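# Move red plate from tray onto taped table area

## Task

Lift the red plate out of the tray and set it down on the table so that no part of it extends beyond the yellow tape outline. Every other plate must stay in the tray with none resting on or hanging over a tray wall, and the tray must be left as it was. Things held in place only by the robot at the end do not count. Finish by releasing the plate and moving the tool away.

## Robot and tools

Robot: one arm with a suction cup instead of a gripper. The tracked point is the cup point, the middle of the cup's rim (29 mm across) when it touches nothing. The cup points along the cup point's own +z axis. From roughly 7 cm back from the rim, the tool body and a camera stick out up to about 8 cm sideways, so keep that part clear of tray walls and plates. Joints from the base out: waist, shoulder, elbow, forearm roll, wrist pitch, wrist roll. The arm's base may sit tilted on the table, and a mount under it counts as part of the arm for the clearance check.

Scene frame: origin on the table top right under the base, +z up, +y to the left when facing along +x. Results print end_effector_position (m) and end_effector_quat_wxyz in this frame, plus linear (m/s) and angular (rad/s) velocities. At long reach the printed position can be a little off. Cameras: cam_high (672x504) and cam_wrist (616x616), returned in that order.

The row format (used by both execute_actions and move): 7 numbers, each in -1 to 1, in the order dx, dy, dz, rx, ry, rz, suction. The first six are an offset, not a pose: they are measured in the cup point's own axes (not the scene frame) from the cup point's measured pose at the start of the action. A value of 1.0 equals 0.6 m of travel or 180 degrees of turn; rx, ry, rz form a single rotation vector. The seventh number sets vacuum: 1 is full (about 55 kPa under ambient), smaller values ask for that fraction, and 0.05 or less switches it off. The setting persists until changed.

execute_actions(actions): a list of actions run one after another. Each action is a list of up to 15 rows, one row per control step of 1/30 s; if fewer than 15 rows are given, the last is repeated to fill 15 steps. Every row in an action is an offset from the pose at that action's start, not from the row before. For a call's first action the reference is the last pose reported in a result. An empty list just returns current state and images. Results also list cup point positions at some steps; HELD flags steps where the command was partly or wholly held back.

move(target, speed, blocking): target is one row as above, an offset from the pose in the latest result that showed one. The cup point follows a straight path to it, turning the shorter way. speed is the path's top speed in m/s, 0.002 to 0.5 (default 0.25); turning is capped at twice that value in rad/s. Paths take 0.5 to 10 s; anything longer is cut off at 10 s before arriving. The suction value goes out at the start. The path does not avoid obstacles, and the real tool can lag, stray, or exceed the speed, mostly with the arm near straight. Faster moves and targets set deeper past a contact give harder hits and pushes. The move ends when the path is finished and the tool is still, or 5 s past the path's end. Its result adds a move: line with the outcome (done, off_target, moving, held, fault) and limits that acted: paced means the sent pose was clipped; held means a check blocked some steps, after which the arm may jump faster than asked. The distance to target is also reported. With blocking=false the result comes after 0.5 s while the arm continues; until you see it end, other moves and action rows are refused, so use wait(0) or stop.

wait(seconds): 0 to 10; the arm keeps its last command and a running move continues, returning early when the move ends. stop(): brakes a running move; it needs stopping distance, more when fast; suction is unaffected. zoom_image(camera, region): region is [x0, y0, x1, y1] in pixels of that camera's latest image, top-left is (0,0), at most 504x504. finished_scene(scene): ends the current scene, given its number; irreversible, and the task must already be done and stable. Replying without any tool call ends everything.

Motion details: each step the commanded pose is clipped to within 70 mm and 16 degrees of the measured pose, so large offsets need several actions; after an action the arm only reaches the last clipped pose. Position wins over orientation when both cannot be met. The Hand target line shows where the controller is currently heading. A pose unreachable line means the clearance check altered or blocked the command. Joint targets move at most 3.14 rad/s.

Suction: switch it on and press the rim flat on a smooth part of the plate so it seals all round; avoid edges, holes and seams. suction_measured shows the vacuum reached (near 0 with no seal, at best about 0.15 under the command, dipping up to 0.04 as the pump cycles). part_present turns 1 at 0.50 and back to 0 below 0.45. Under vacuum the cup compresses, so the plate rides up to about 10 mm nearer the tool. To release, set the plate down on its support first, then switch suction off, and back off at least 15 mm. If the cup seals to the table it pins the tool; turn suction off.

Hazards: contact torque hitting a joint's limit (waist and shoulder 45.5, elbow and forearm roll 27.3, wrist pitch and wrist roll 18.2 N m) triggers a torque fault: the arm backs off, freezes for 10 s and drops the rest of the call. Holding loads heats motors; MOTOR HOT appears from 65 °C and at 80 °C an OVER-TEMPERATURE FAULT brakes the arm. Avoid drops, slips, slamming, hard pushes, disturbing other plates or the tray, and anything leaving the table. A loose object may occasionally be nudged by outside forces. The simulation keeps running while you compose replies, with the arm holding its last command.

Each tool is called after "Emit:" as name([rows], argument=value, ...), one row to a line, values as JSON.

## Session

Emit:
execute_actions(actions=[])

Scene clock: 0.00 s.
end_effector_position=(+0.4000, -0.0043, +0.3581) suction_measured=0.00 part_present=0 end_effector_quat_wxyz=(-0.002, +0.003, +1.000, +0.008) end_effector_velocity=(-0.000, -0.000, -0.000) end_effector_angular_velocity=(-0.000, +0.001, -0.000)
Joint positions: [ 0.002 -0.262 -0.927  0.003  1.193  2.358]
Joint velocities: [-0.    -0.     0.    -0.     0.001 -0.   ]
Hand target: +0.400, -0.004, +0.358; -0.002, +0.003, +1.000, +0.008

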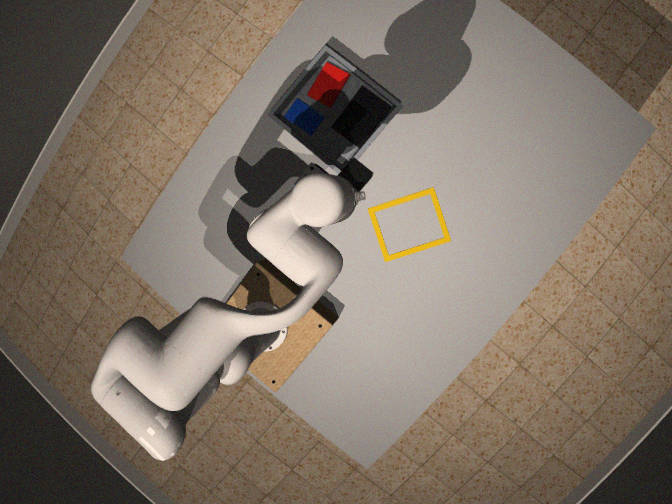

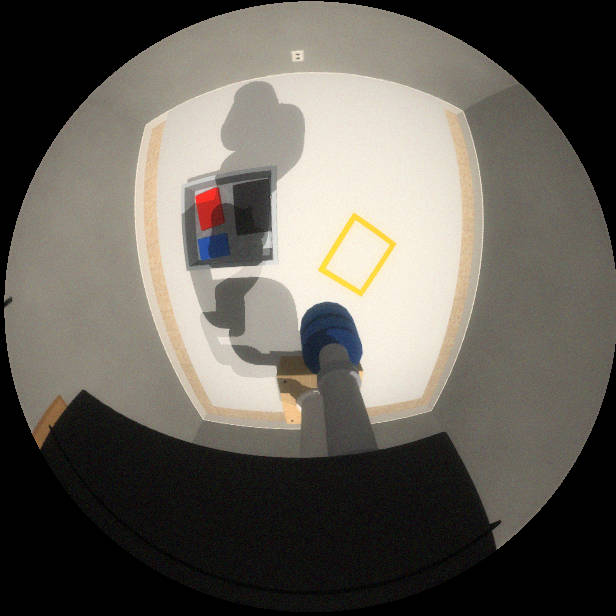

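Emit:
zoom_image(camera="cam_wrist", region=[160, 140, 420, 320])

Emit:
zoom_image(camera="cam_high", region=[250, 20, 470, 200])

Region (160, 140, 420, 320) of cam_wrist's 616x616 image, scaled by 1.938, with more detail than that image has; it fills the top 349 rows of this view, and the rest is white.

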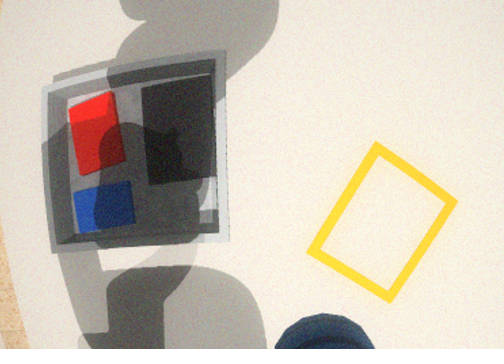

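Region (250, 20, 470, 200) of cam_high's 672x504 image, scaled by 2.291, with more detail than that image has; it fills the top 412 rows of this view, and the rest is white.

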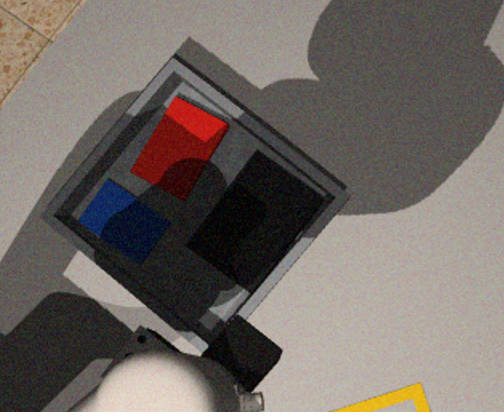

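Emit:
move(target=[-0.248,0.407,0.38,0,0,0,0])

Emit:
zoom_image(camera="cam_wrist", region=[200, 180, 500, 440])

Scene clock: 2.60 s.
end_effector_position=(+0.5487, +0.2415, +0.1331) suction_measured=0.00 part_present=0 end_effector_quat_wxyz=(-0.002, +0.004, +1.000, +0.007) end_effector_velocity=(-0.002, +0.001, -0.005) end_effector_angular_velocity=(-0.004, +0.010, +0.002)
Joint positions: [ 0.42   0.692 -1.503  0.003  0.813  2.777]
Joint velocities: [ 0.002  0.011 -0.004  0.     0.004  0.001]
Hand target: +0.549, +0.242, +0.133; -0.003, +0.004, +1.000, +0.007
Off the commanded pose: 0.001 m, 0 deg.
move: done

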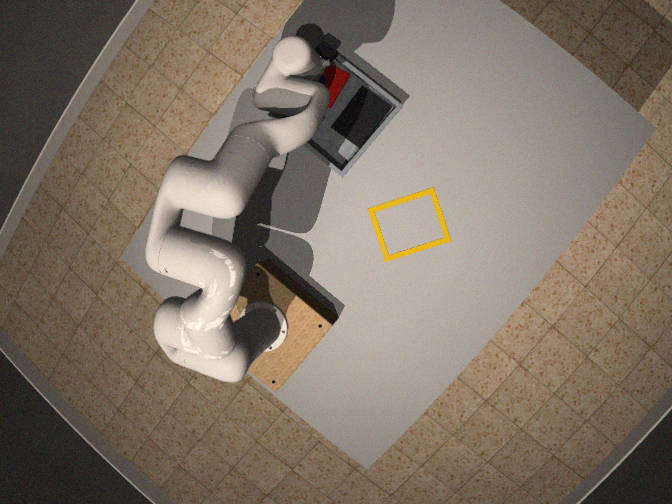

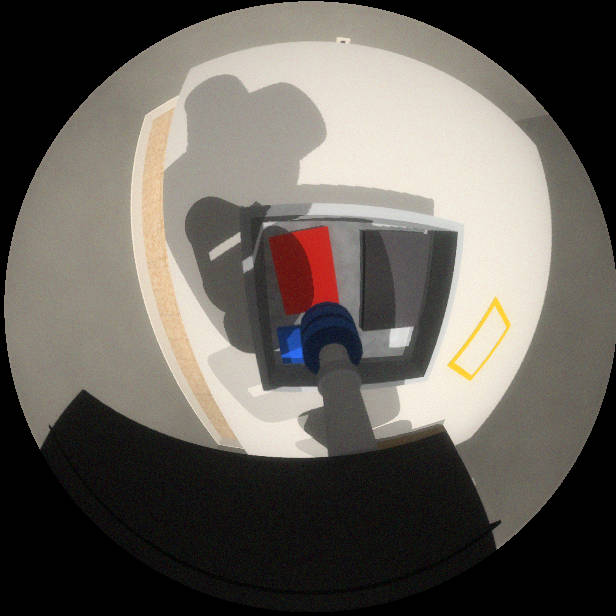

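Region (200, 180, 500, 440) of cam_wrist's 616x616 image, scaled by 1.680, with more detail than that image has; it fills the top 437 rows of this view, and the rest is white.

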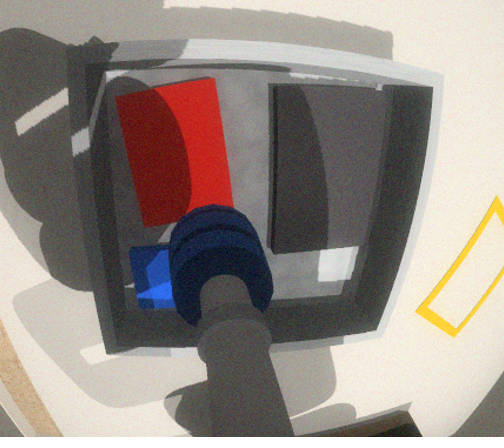

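Emit:
move(target=[-0.025,0.024,0.15,0,0,0,0], speed=0.15)

Emit:
zoom_image(camera="cam_wrist", region=[180, 160, 500, 440])

Scene clock: 3.97 s.
end_effector_position=(+0.5639, +0.2570, +0.0440) suction_measured=0.00 part_present=0 end_effector_quat_wxyz=(-0.002, +0.004, +1.000, +0.007) end_effector_velocity=(-0.004, -0.001, -0.007) end_effector_angular_velocity=(-0.006, +0.012, +0.001)
Joint positions: [ 0.431  0.941 -1.653  0.003  0.713  2.788]
Joint velocities: [ 0.     0.01   0.002 -0.     0.001 -0.   ]
Hand target: +0.563, +0.257, +0.043; -0.002, +0.004, +1.000, +0.007
Off the commanded pose: 0.001 m, 0 deg.
move: done

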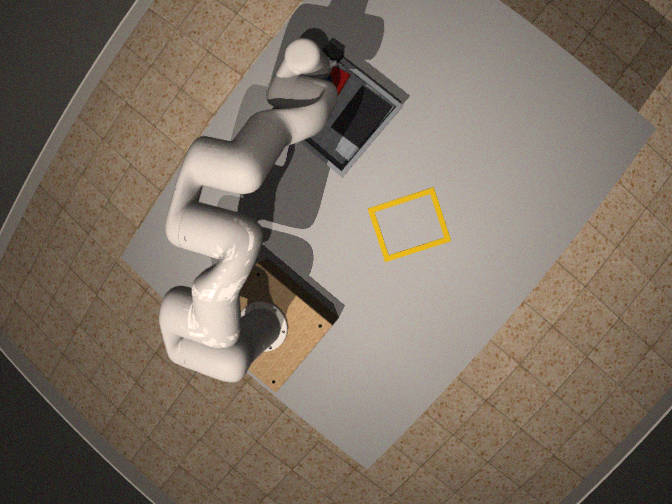

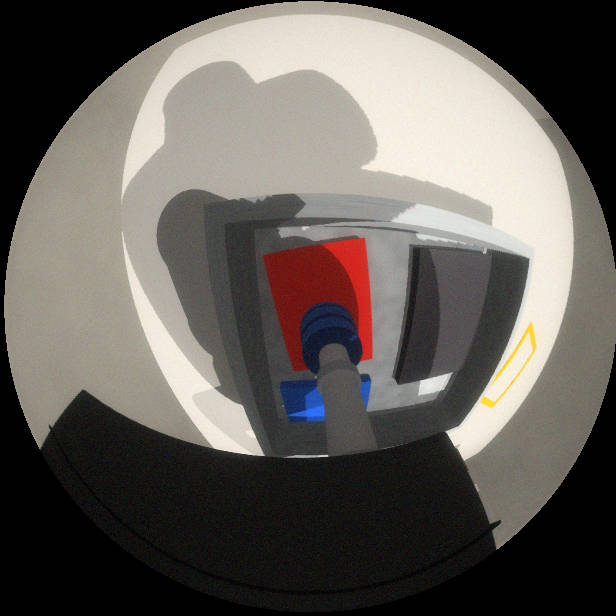

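Region (180, 160, 500, 440) of cam_wrist's 616x616 image, scaled by 1.575, with more detail than that image has; it fills the top 441 rows of this view, and the rest is white.

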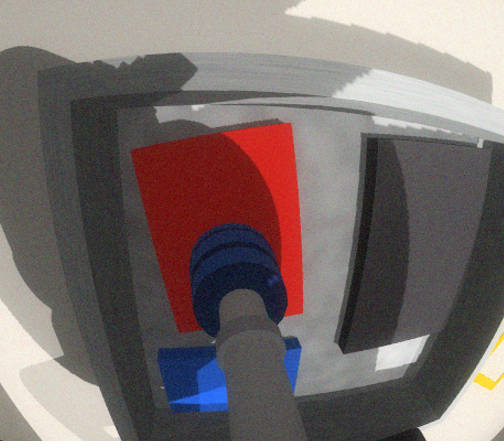

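Emit:
move(target=[0,0,0.058,0,0,0,1], speed=0.03)

Scene clock: 5.57 s.
end_effector_position=(+0.5639, +0.2574, +0.0094) suction_measured=0.45 part_present=0 end_effector_quat_wxyz=(-0.002, +0.004, +1.000, +0.007) end_effector_velocity=(+0.004, +0.002, +0.004) end_effector_angular_velocity=(+0.005, -0.011, +0.001)
Joint positions: [ 0.431  1.025 -1.692  0.003  0.669  2.788]
Joint velocities: [ 0.001 -0.002 -0.007 -0.    -0.003 -0.   ]
Hand target: +0.564, +0.257, +0.009; -0.002, +0.004, +1.000, +0.007
Off the commanded pose: 0.000 m, 0 deg.
move: done

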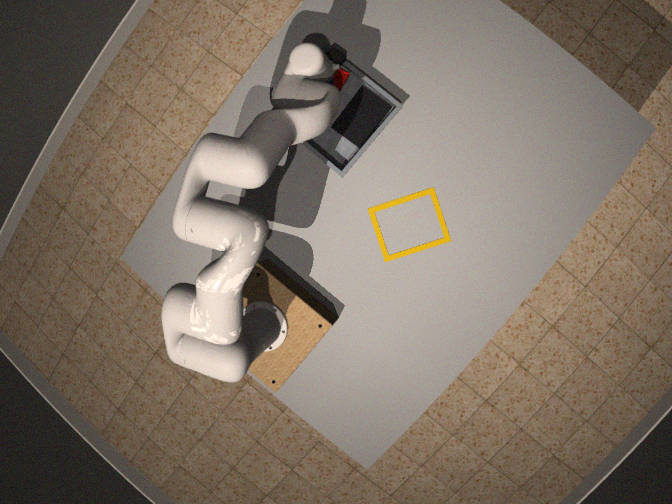

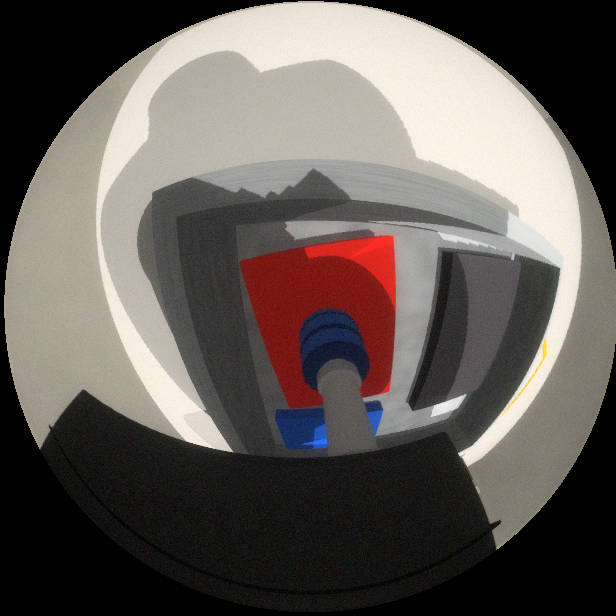

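Emit:
move(target=[0.008,-0.004,-0.035,0,0,0,1], speed=0.03)

Scene clock: 6.73 s.
end_effector_position=(+0.5590, +0.2548, +0.0301) suction_measured=0.98 part_present=1 end_effector_quat_wxyz=(-0.002, +0.004, +1.000, +0.007) end_effector_velocity=(-0.003, -0.001, -0.003) end_effector_angular_velocity=(-0.003, +0.007, +0.000)
Joint positions: [ 0.431  0.957 -1.634  0.003  0.679  2.788]
Joint velocities: [-0.     0.001  0.006 -0.    -0.     0.   ]
Hand target: +0.559, +0.255, +0.030; -0.002, +0.004, +1.000, +0.007
Off the commanded pose: 0.000 m, 0 deg.
move: done

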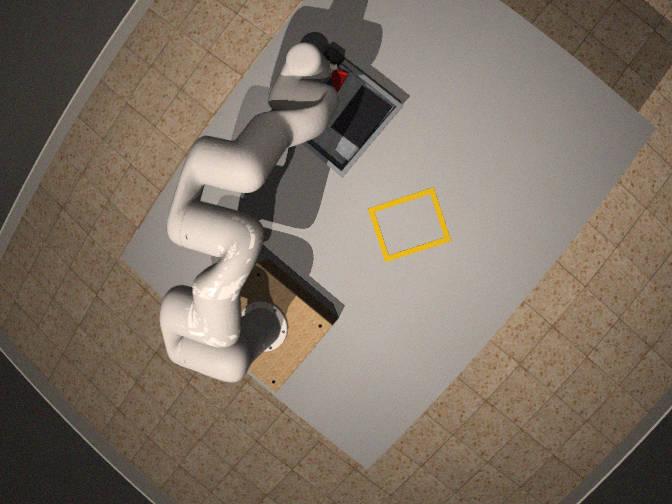

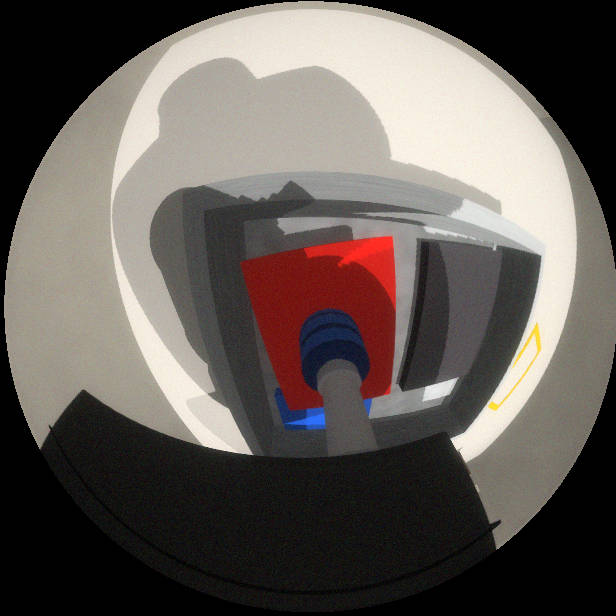

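Emit:
move(target=[0.003,-0.022,-0.01,0,0,0,1], speed=0.03)

Scene clock: 8.00 s.
end_effector_position=(+0.5571, +0.2416, +0.0359) suction_measured=0.96 part_present=1 end_effector_quat_wxyz=(-0.002, +0.004, +1.000, +0.007) end_effector_velocity=(-0.002, -0.001, -0.002) end_effector_angular_velocity=(-0.002, +0.004, +0.001)
Joint positions: [ 0.413  0.922 -1.587  0.003  0.667  2.769]
Joint velocities: [-0.001 -0.     0.005 -0.    -0.001 -0.001]
Hand target: +0.557, +0.242, +0.036; -0.002, +0.004, +1.000, +0.007
Off the commanded pose: 0.000 m, 0 deg.
move: done

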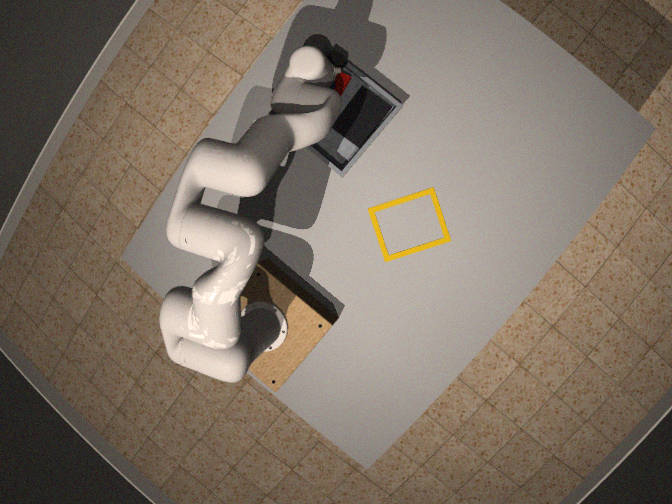

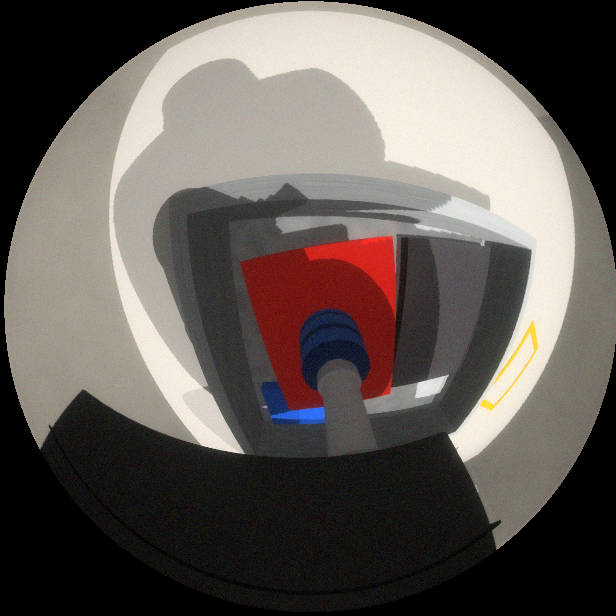

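Emit:
move(target=[0.004,0,-0.16,0,0,0,1], speed=0.05)

Scene clock: 10.43 s.
end_effector_position=(+0.5548, +0.2405, +0.1315) suction_measured=0.98 part_present=1 end_effector_quat_wxyz=(-0.002, +0.004, +1.000, +0.007) end_effector_velocity=(-0.004, -0.001, -0.004) end_effector_angular_velocity=(-0.005, +0.011, +0.000)
Joint positions: [ 0.414  0.711 -1.53   0.003  0.822  2.771]
Joint velocities: [0.    0.002 0.007 0.    0.003 0.   ]
Hand target: +0.555, +0.241, +0.132; -0.002, +0.004, +1.000, +0.007
Off the commanded pose: 0.001 m, 0 deg.
move: done

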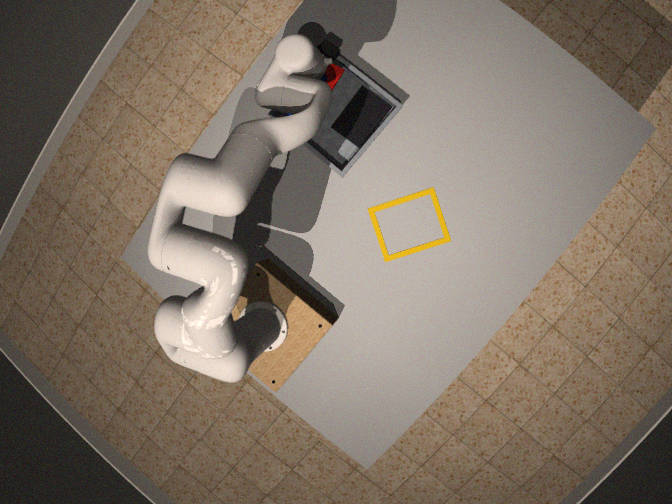

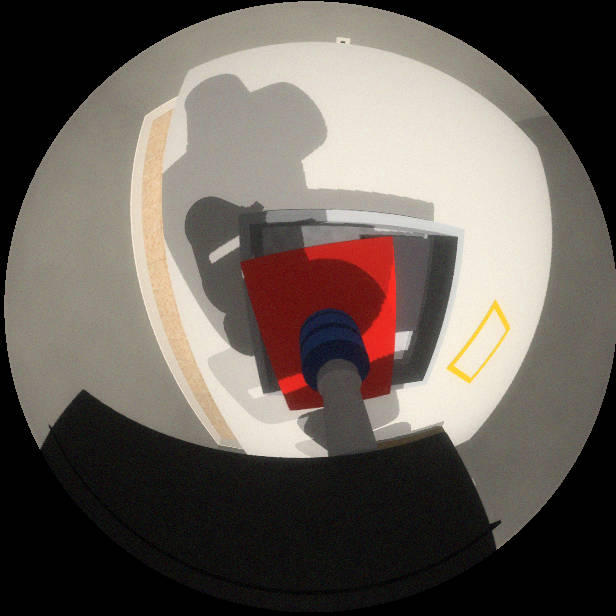

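Emit:
move(target=[0.217,-0.6125,-0.01,0,0,0.236,1], speed=0.2)

Scene clock: 13.17 s.
end_effector_position=(+0.4234, -0.1256, +0.1330) suction_measured=0.99 part_present=1 end_effector_quat_wxyz=(-0.004, +0.366, +0.931, +0.007) end_effector_velocity=(-0.001, -0.002, +0.000) end_effector_angular_velocity=(+0.000, +0.001, -0.003)
Joint positions: [-0.283  0.25  -0.795  0.005  0.547  2.813]
Joint velocities: [-0.004 -0.     0.    -0.     0.001 -0.001]
Hand target: +0.423, -0.126, +0.133; -0.004, +0.366, +0.931, +0.007
Off the commanded pose: 0.002 m, 0 deg.
move: done

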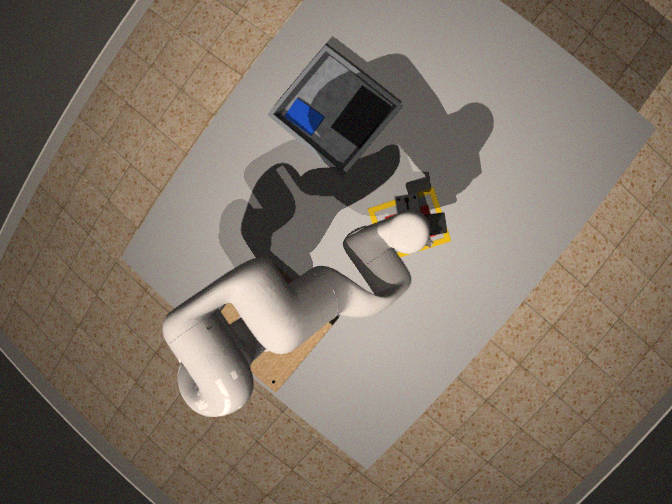

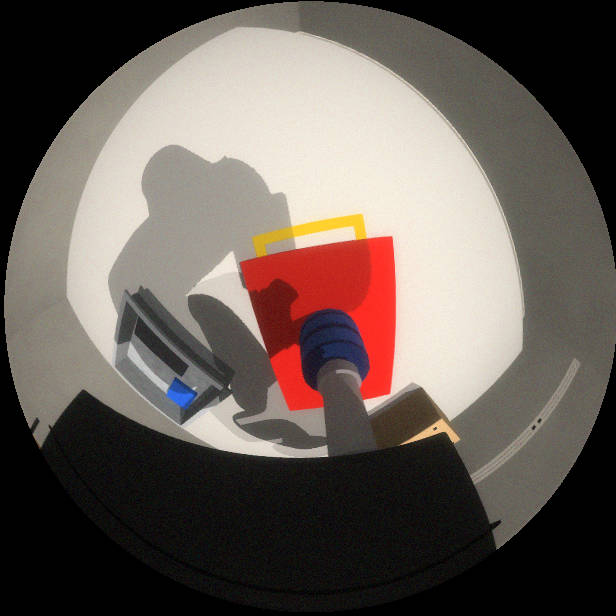

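Emit:
move(target=[0.01,-0.013,0.18,0,0,0,1], speed=0.12)

Emit:
zoom_image(camera="cam_wrist", region=[180, 140, 480, 450])

Scene clock: 14.83 s.
end_effector_position=(+0.4137, -0.1260, +0.0256) suction_measured=0.99 part_present=1 end_effector_quat_wxyz=(-0.004, +0.366, +0.931, +0.007) end_effector_velocity=(-0.003, +0.001, -0.003) end_effector_angular_velocity=(+0.003, +0.008, -0.001)
Joint positions: [-0.292  0.555 -0.811  0.007  0.258  2.801]
Joint velocities: [-0.001  0.006  0.003  0.001 -0.001 -0.   ]
Hand target: +0.413, -0.126, +0.025; -0.004, +0.366, +0.931, +0.006
Off the commanded pose: 0.001 m, 0 deg.
move: done

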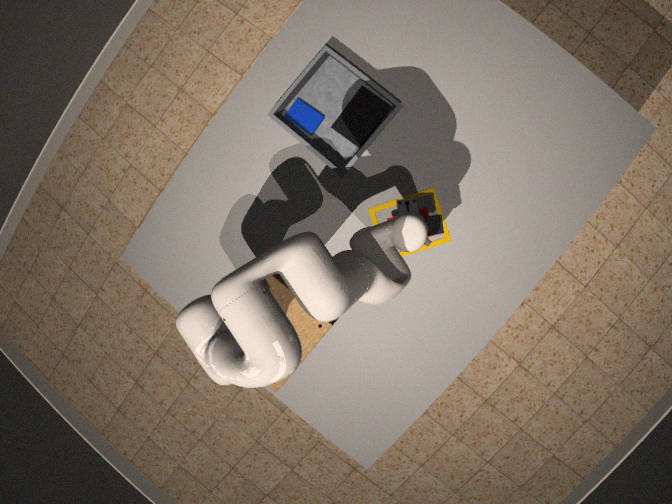

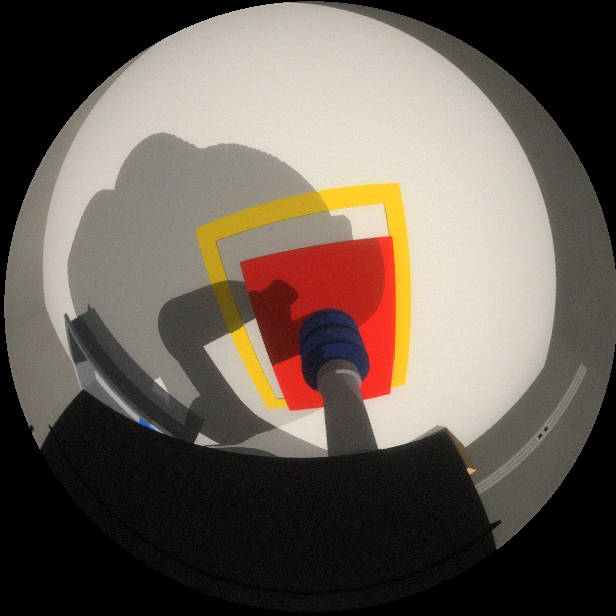

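Region (180, 140, 480, 450) of cam_wrist's 616x616 image, scaled by 1.626, with more detail than that image has; it fills the left 488 columns of this view, and the rest is white.

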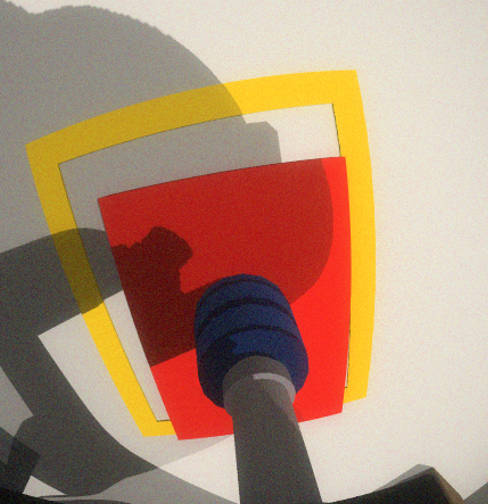

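Emit:
move(target=[0.004,0.003,0.04,0,0,0,1], speed=0.025)

Emit:
zoom_image(camera="cam_wrist", region=[180, 140, 480, 450])

Scene clock: 17.53 s.
end_effector_position=(+0.4132, -0.1228, +0.0018) suction_measured=1.00 part_present=1 end_effector_quat_wxyz=(-0.004, +0.366, +0.931, +0.006) end_effector_velocity=(+0.001, +0.000, +0.000) end_effector_angular_velocity=(-0.000, -0.001, +0.001)
Joint positions: [-0.286  0.631 -0.833  0.007  0.204  2.807]
Joint velocities: [ 0.001  0.001 -0.001 -0.001 -0.001  0.   ]
Hand target: +0.413, -0.123, +0.002; -0.004, +0.366, +0.931, +0.006
Off the commanded pose: 0.000 m, 0 deg.
move: done

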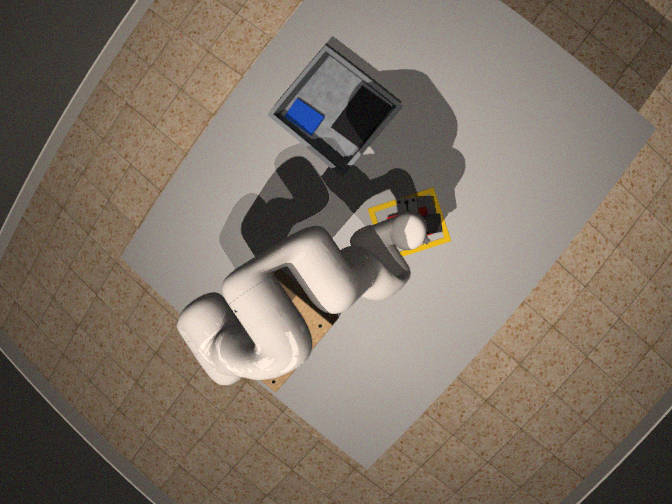

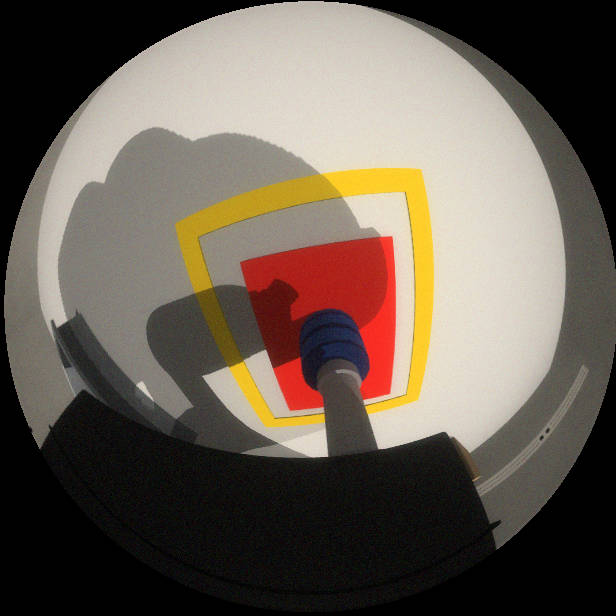

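Region (180, 140, 480, 450) of cam_wrist's 616x616 image, scaled by 1.626, with more detail than that image has; it fills the left 488 columns of this view, and the rest is white.

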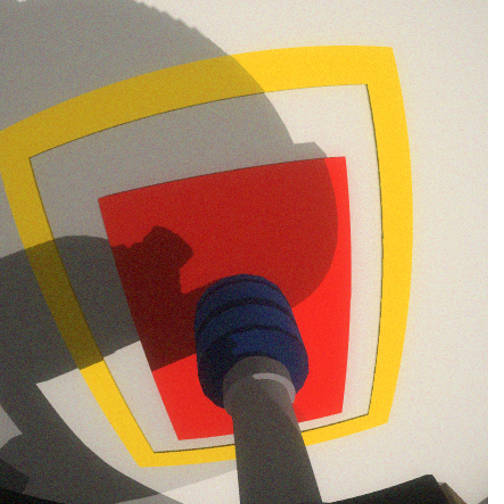

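Inside all round. Lower to contact.

Emit:
move(target=[0,0,0.012,0,0,0,1], speed=0.01)

Scene clock: 18.57 s.
end_effector_position=(+0.4158, -0.1235, -0.0022) suction_measured=0.96 part_present=1 end_effector_quat_wxyz=(-0.000, +0.366, +0.931, +0.007) end_effector_velocity=(+0.001, +0.000, +0.000) end_effector_angular_velocity=(-0.001, -0.004, +0.002)
Joint positions: [-0.286  0.648 -0.843  0.008  0.189  2.806]
Joint velocities: [ 0.001 -0.001  0.001 -0.    -0.004  0.   ]
Hand target: +0.413, -0.123, -0.005; -0.004, +0.366, +0.931, +0.006
Off the commanded pose: 0.004 m, 0 deg.
move: off_target

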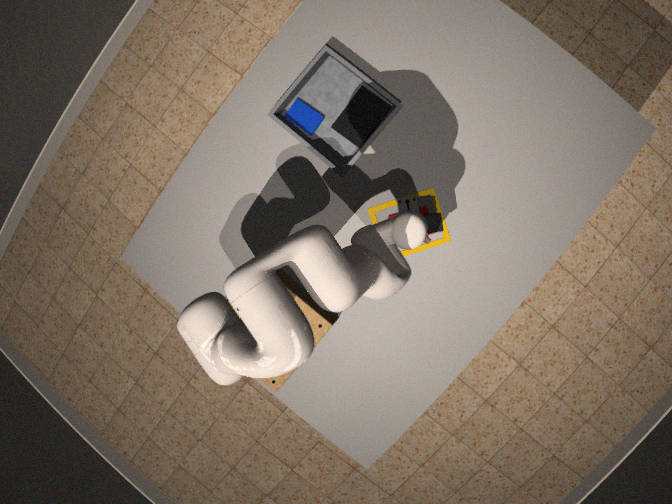

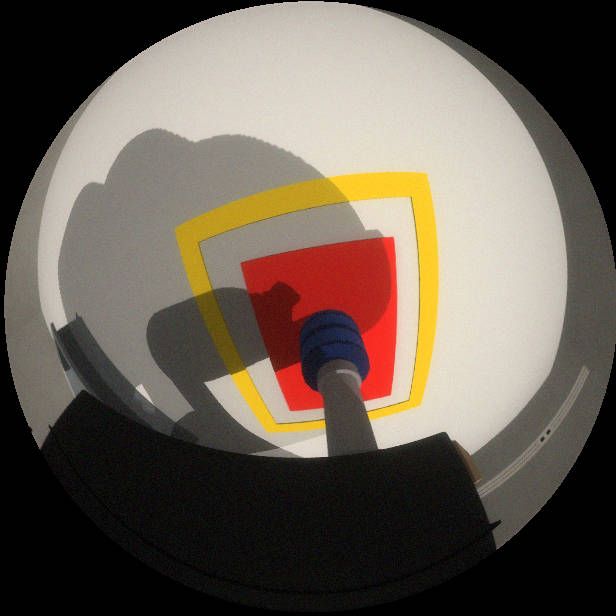

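Emit:
execute_actions([
  [[0,0,-0.003,0,0,0,0]],
  [[0,0,-0.003,0,0,0,0]],
])

Emit:
move(target=[0.1,0,-0.3,0,0,0,0], speed=0.2)

Scene clock: 19.67 s.
end_effector_position=(+0.4153, -0.1234, +0.0005) suction_measured=0.00 part_present=0 end_effector_quat_wxyz=(-0.001, +0.366, +0.931, +0.007) end_effector_velocity=(-0.000, +0.000, +0.001) end_effector_angular_velocity=(+0.000, +0.000, -0.000)
Joint positions: [-0.286  0.638 -0.839  0.008  0.196  2.807]
Joint velocities: [ 0.    -0.002  0.001  0.     0.001  0.001]
Hand target: +0.416, -0.124, +0.001; -0.000, +0.366, +0.931, +0.007
Off the commanded pose: 0.000 m, 0 deg.
Step readings (end_effector_position; steps 1 to 15: 1st action; 16 to 30: 2nd action):
0: (+0.4158, -0.1235, -0.0022)
1: (+0.4158, -0.1235, -0.0022)
2: (+0.4159, -0.1236, -0.0017)
4: (+0.4157, -0.1235, -0.0013)
8: (+0.4157, -0.1235, -0.0012)
15: (+0.4156, -0.1235, -0.0011)
16: (+0.4156, -0.1235, -0.0010)
17: (+0.4155, -0.1235, -0.0009)
19: (+0.4150, -0.1233, -0.0006)
23: (+0.4151, -0.1234, +0.0001)
30: end_effector_position above

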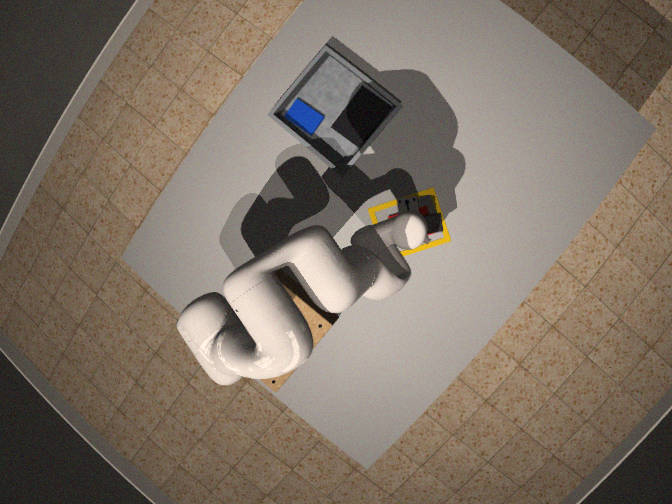

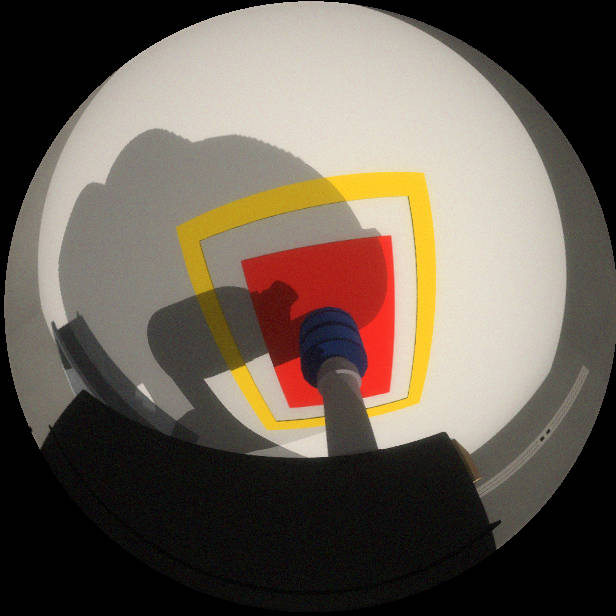

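Scene clock: 21.13 s.
end_effector_position=(+0.3703, -0.0848, +0.1801) suction_measured=0.00 part_present=0 end_effector_quat_wxyz=(-0.001, +0.365, +0.931, +0.007) end_effector_velocity=(+0.002, -0.000, +0.003) end_effector_angular_velocity=(-0.002, -0.008, +0.000)
Joint positions: [-0.218 -0.052 -0.577  0.003  0.626  2.879]
Joint velocities: [ 0.001 -0.008 -0.001 -0.     0.001  0.   ]
Hand target: +0.371, -0.085, +0.181; -0.001, +0.365, +0.931, +0.007
Off the commanded pose: 0.001 m, 0 deg.
move: done

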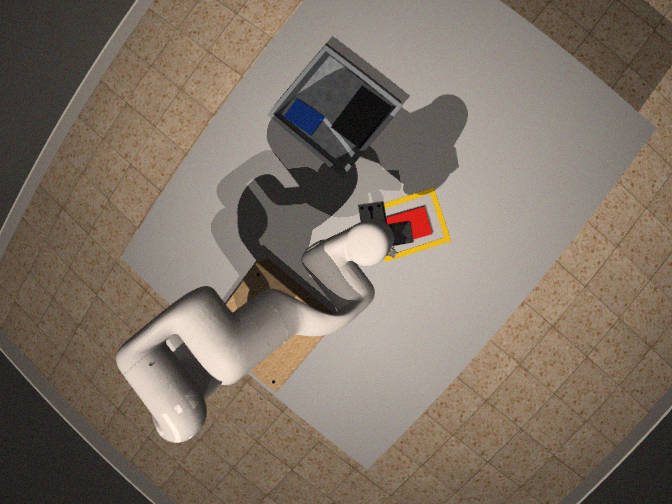

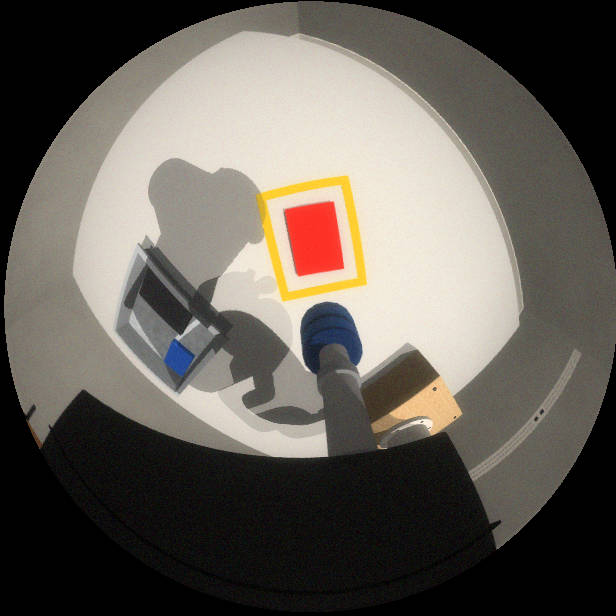

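Emit:
finished_scene(scene=2)

The scene is finished: the task was done.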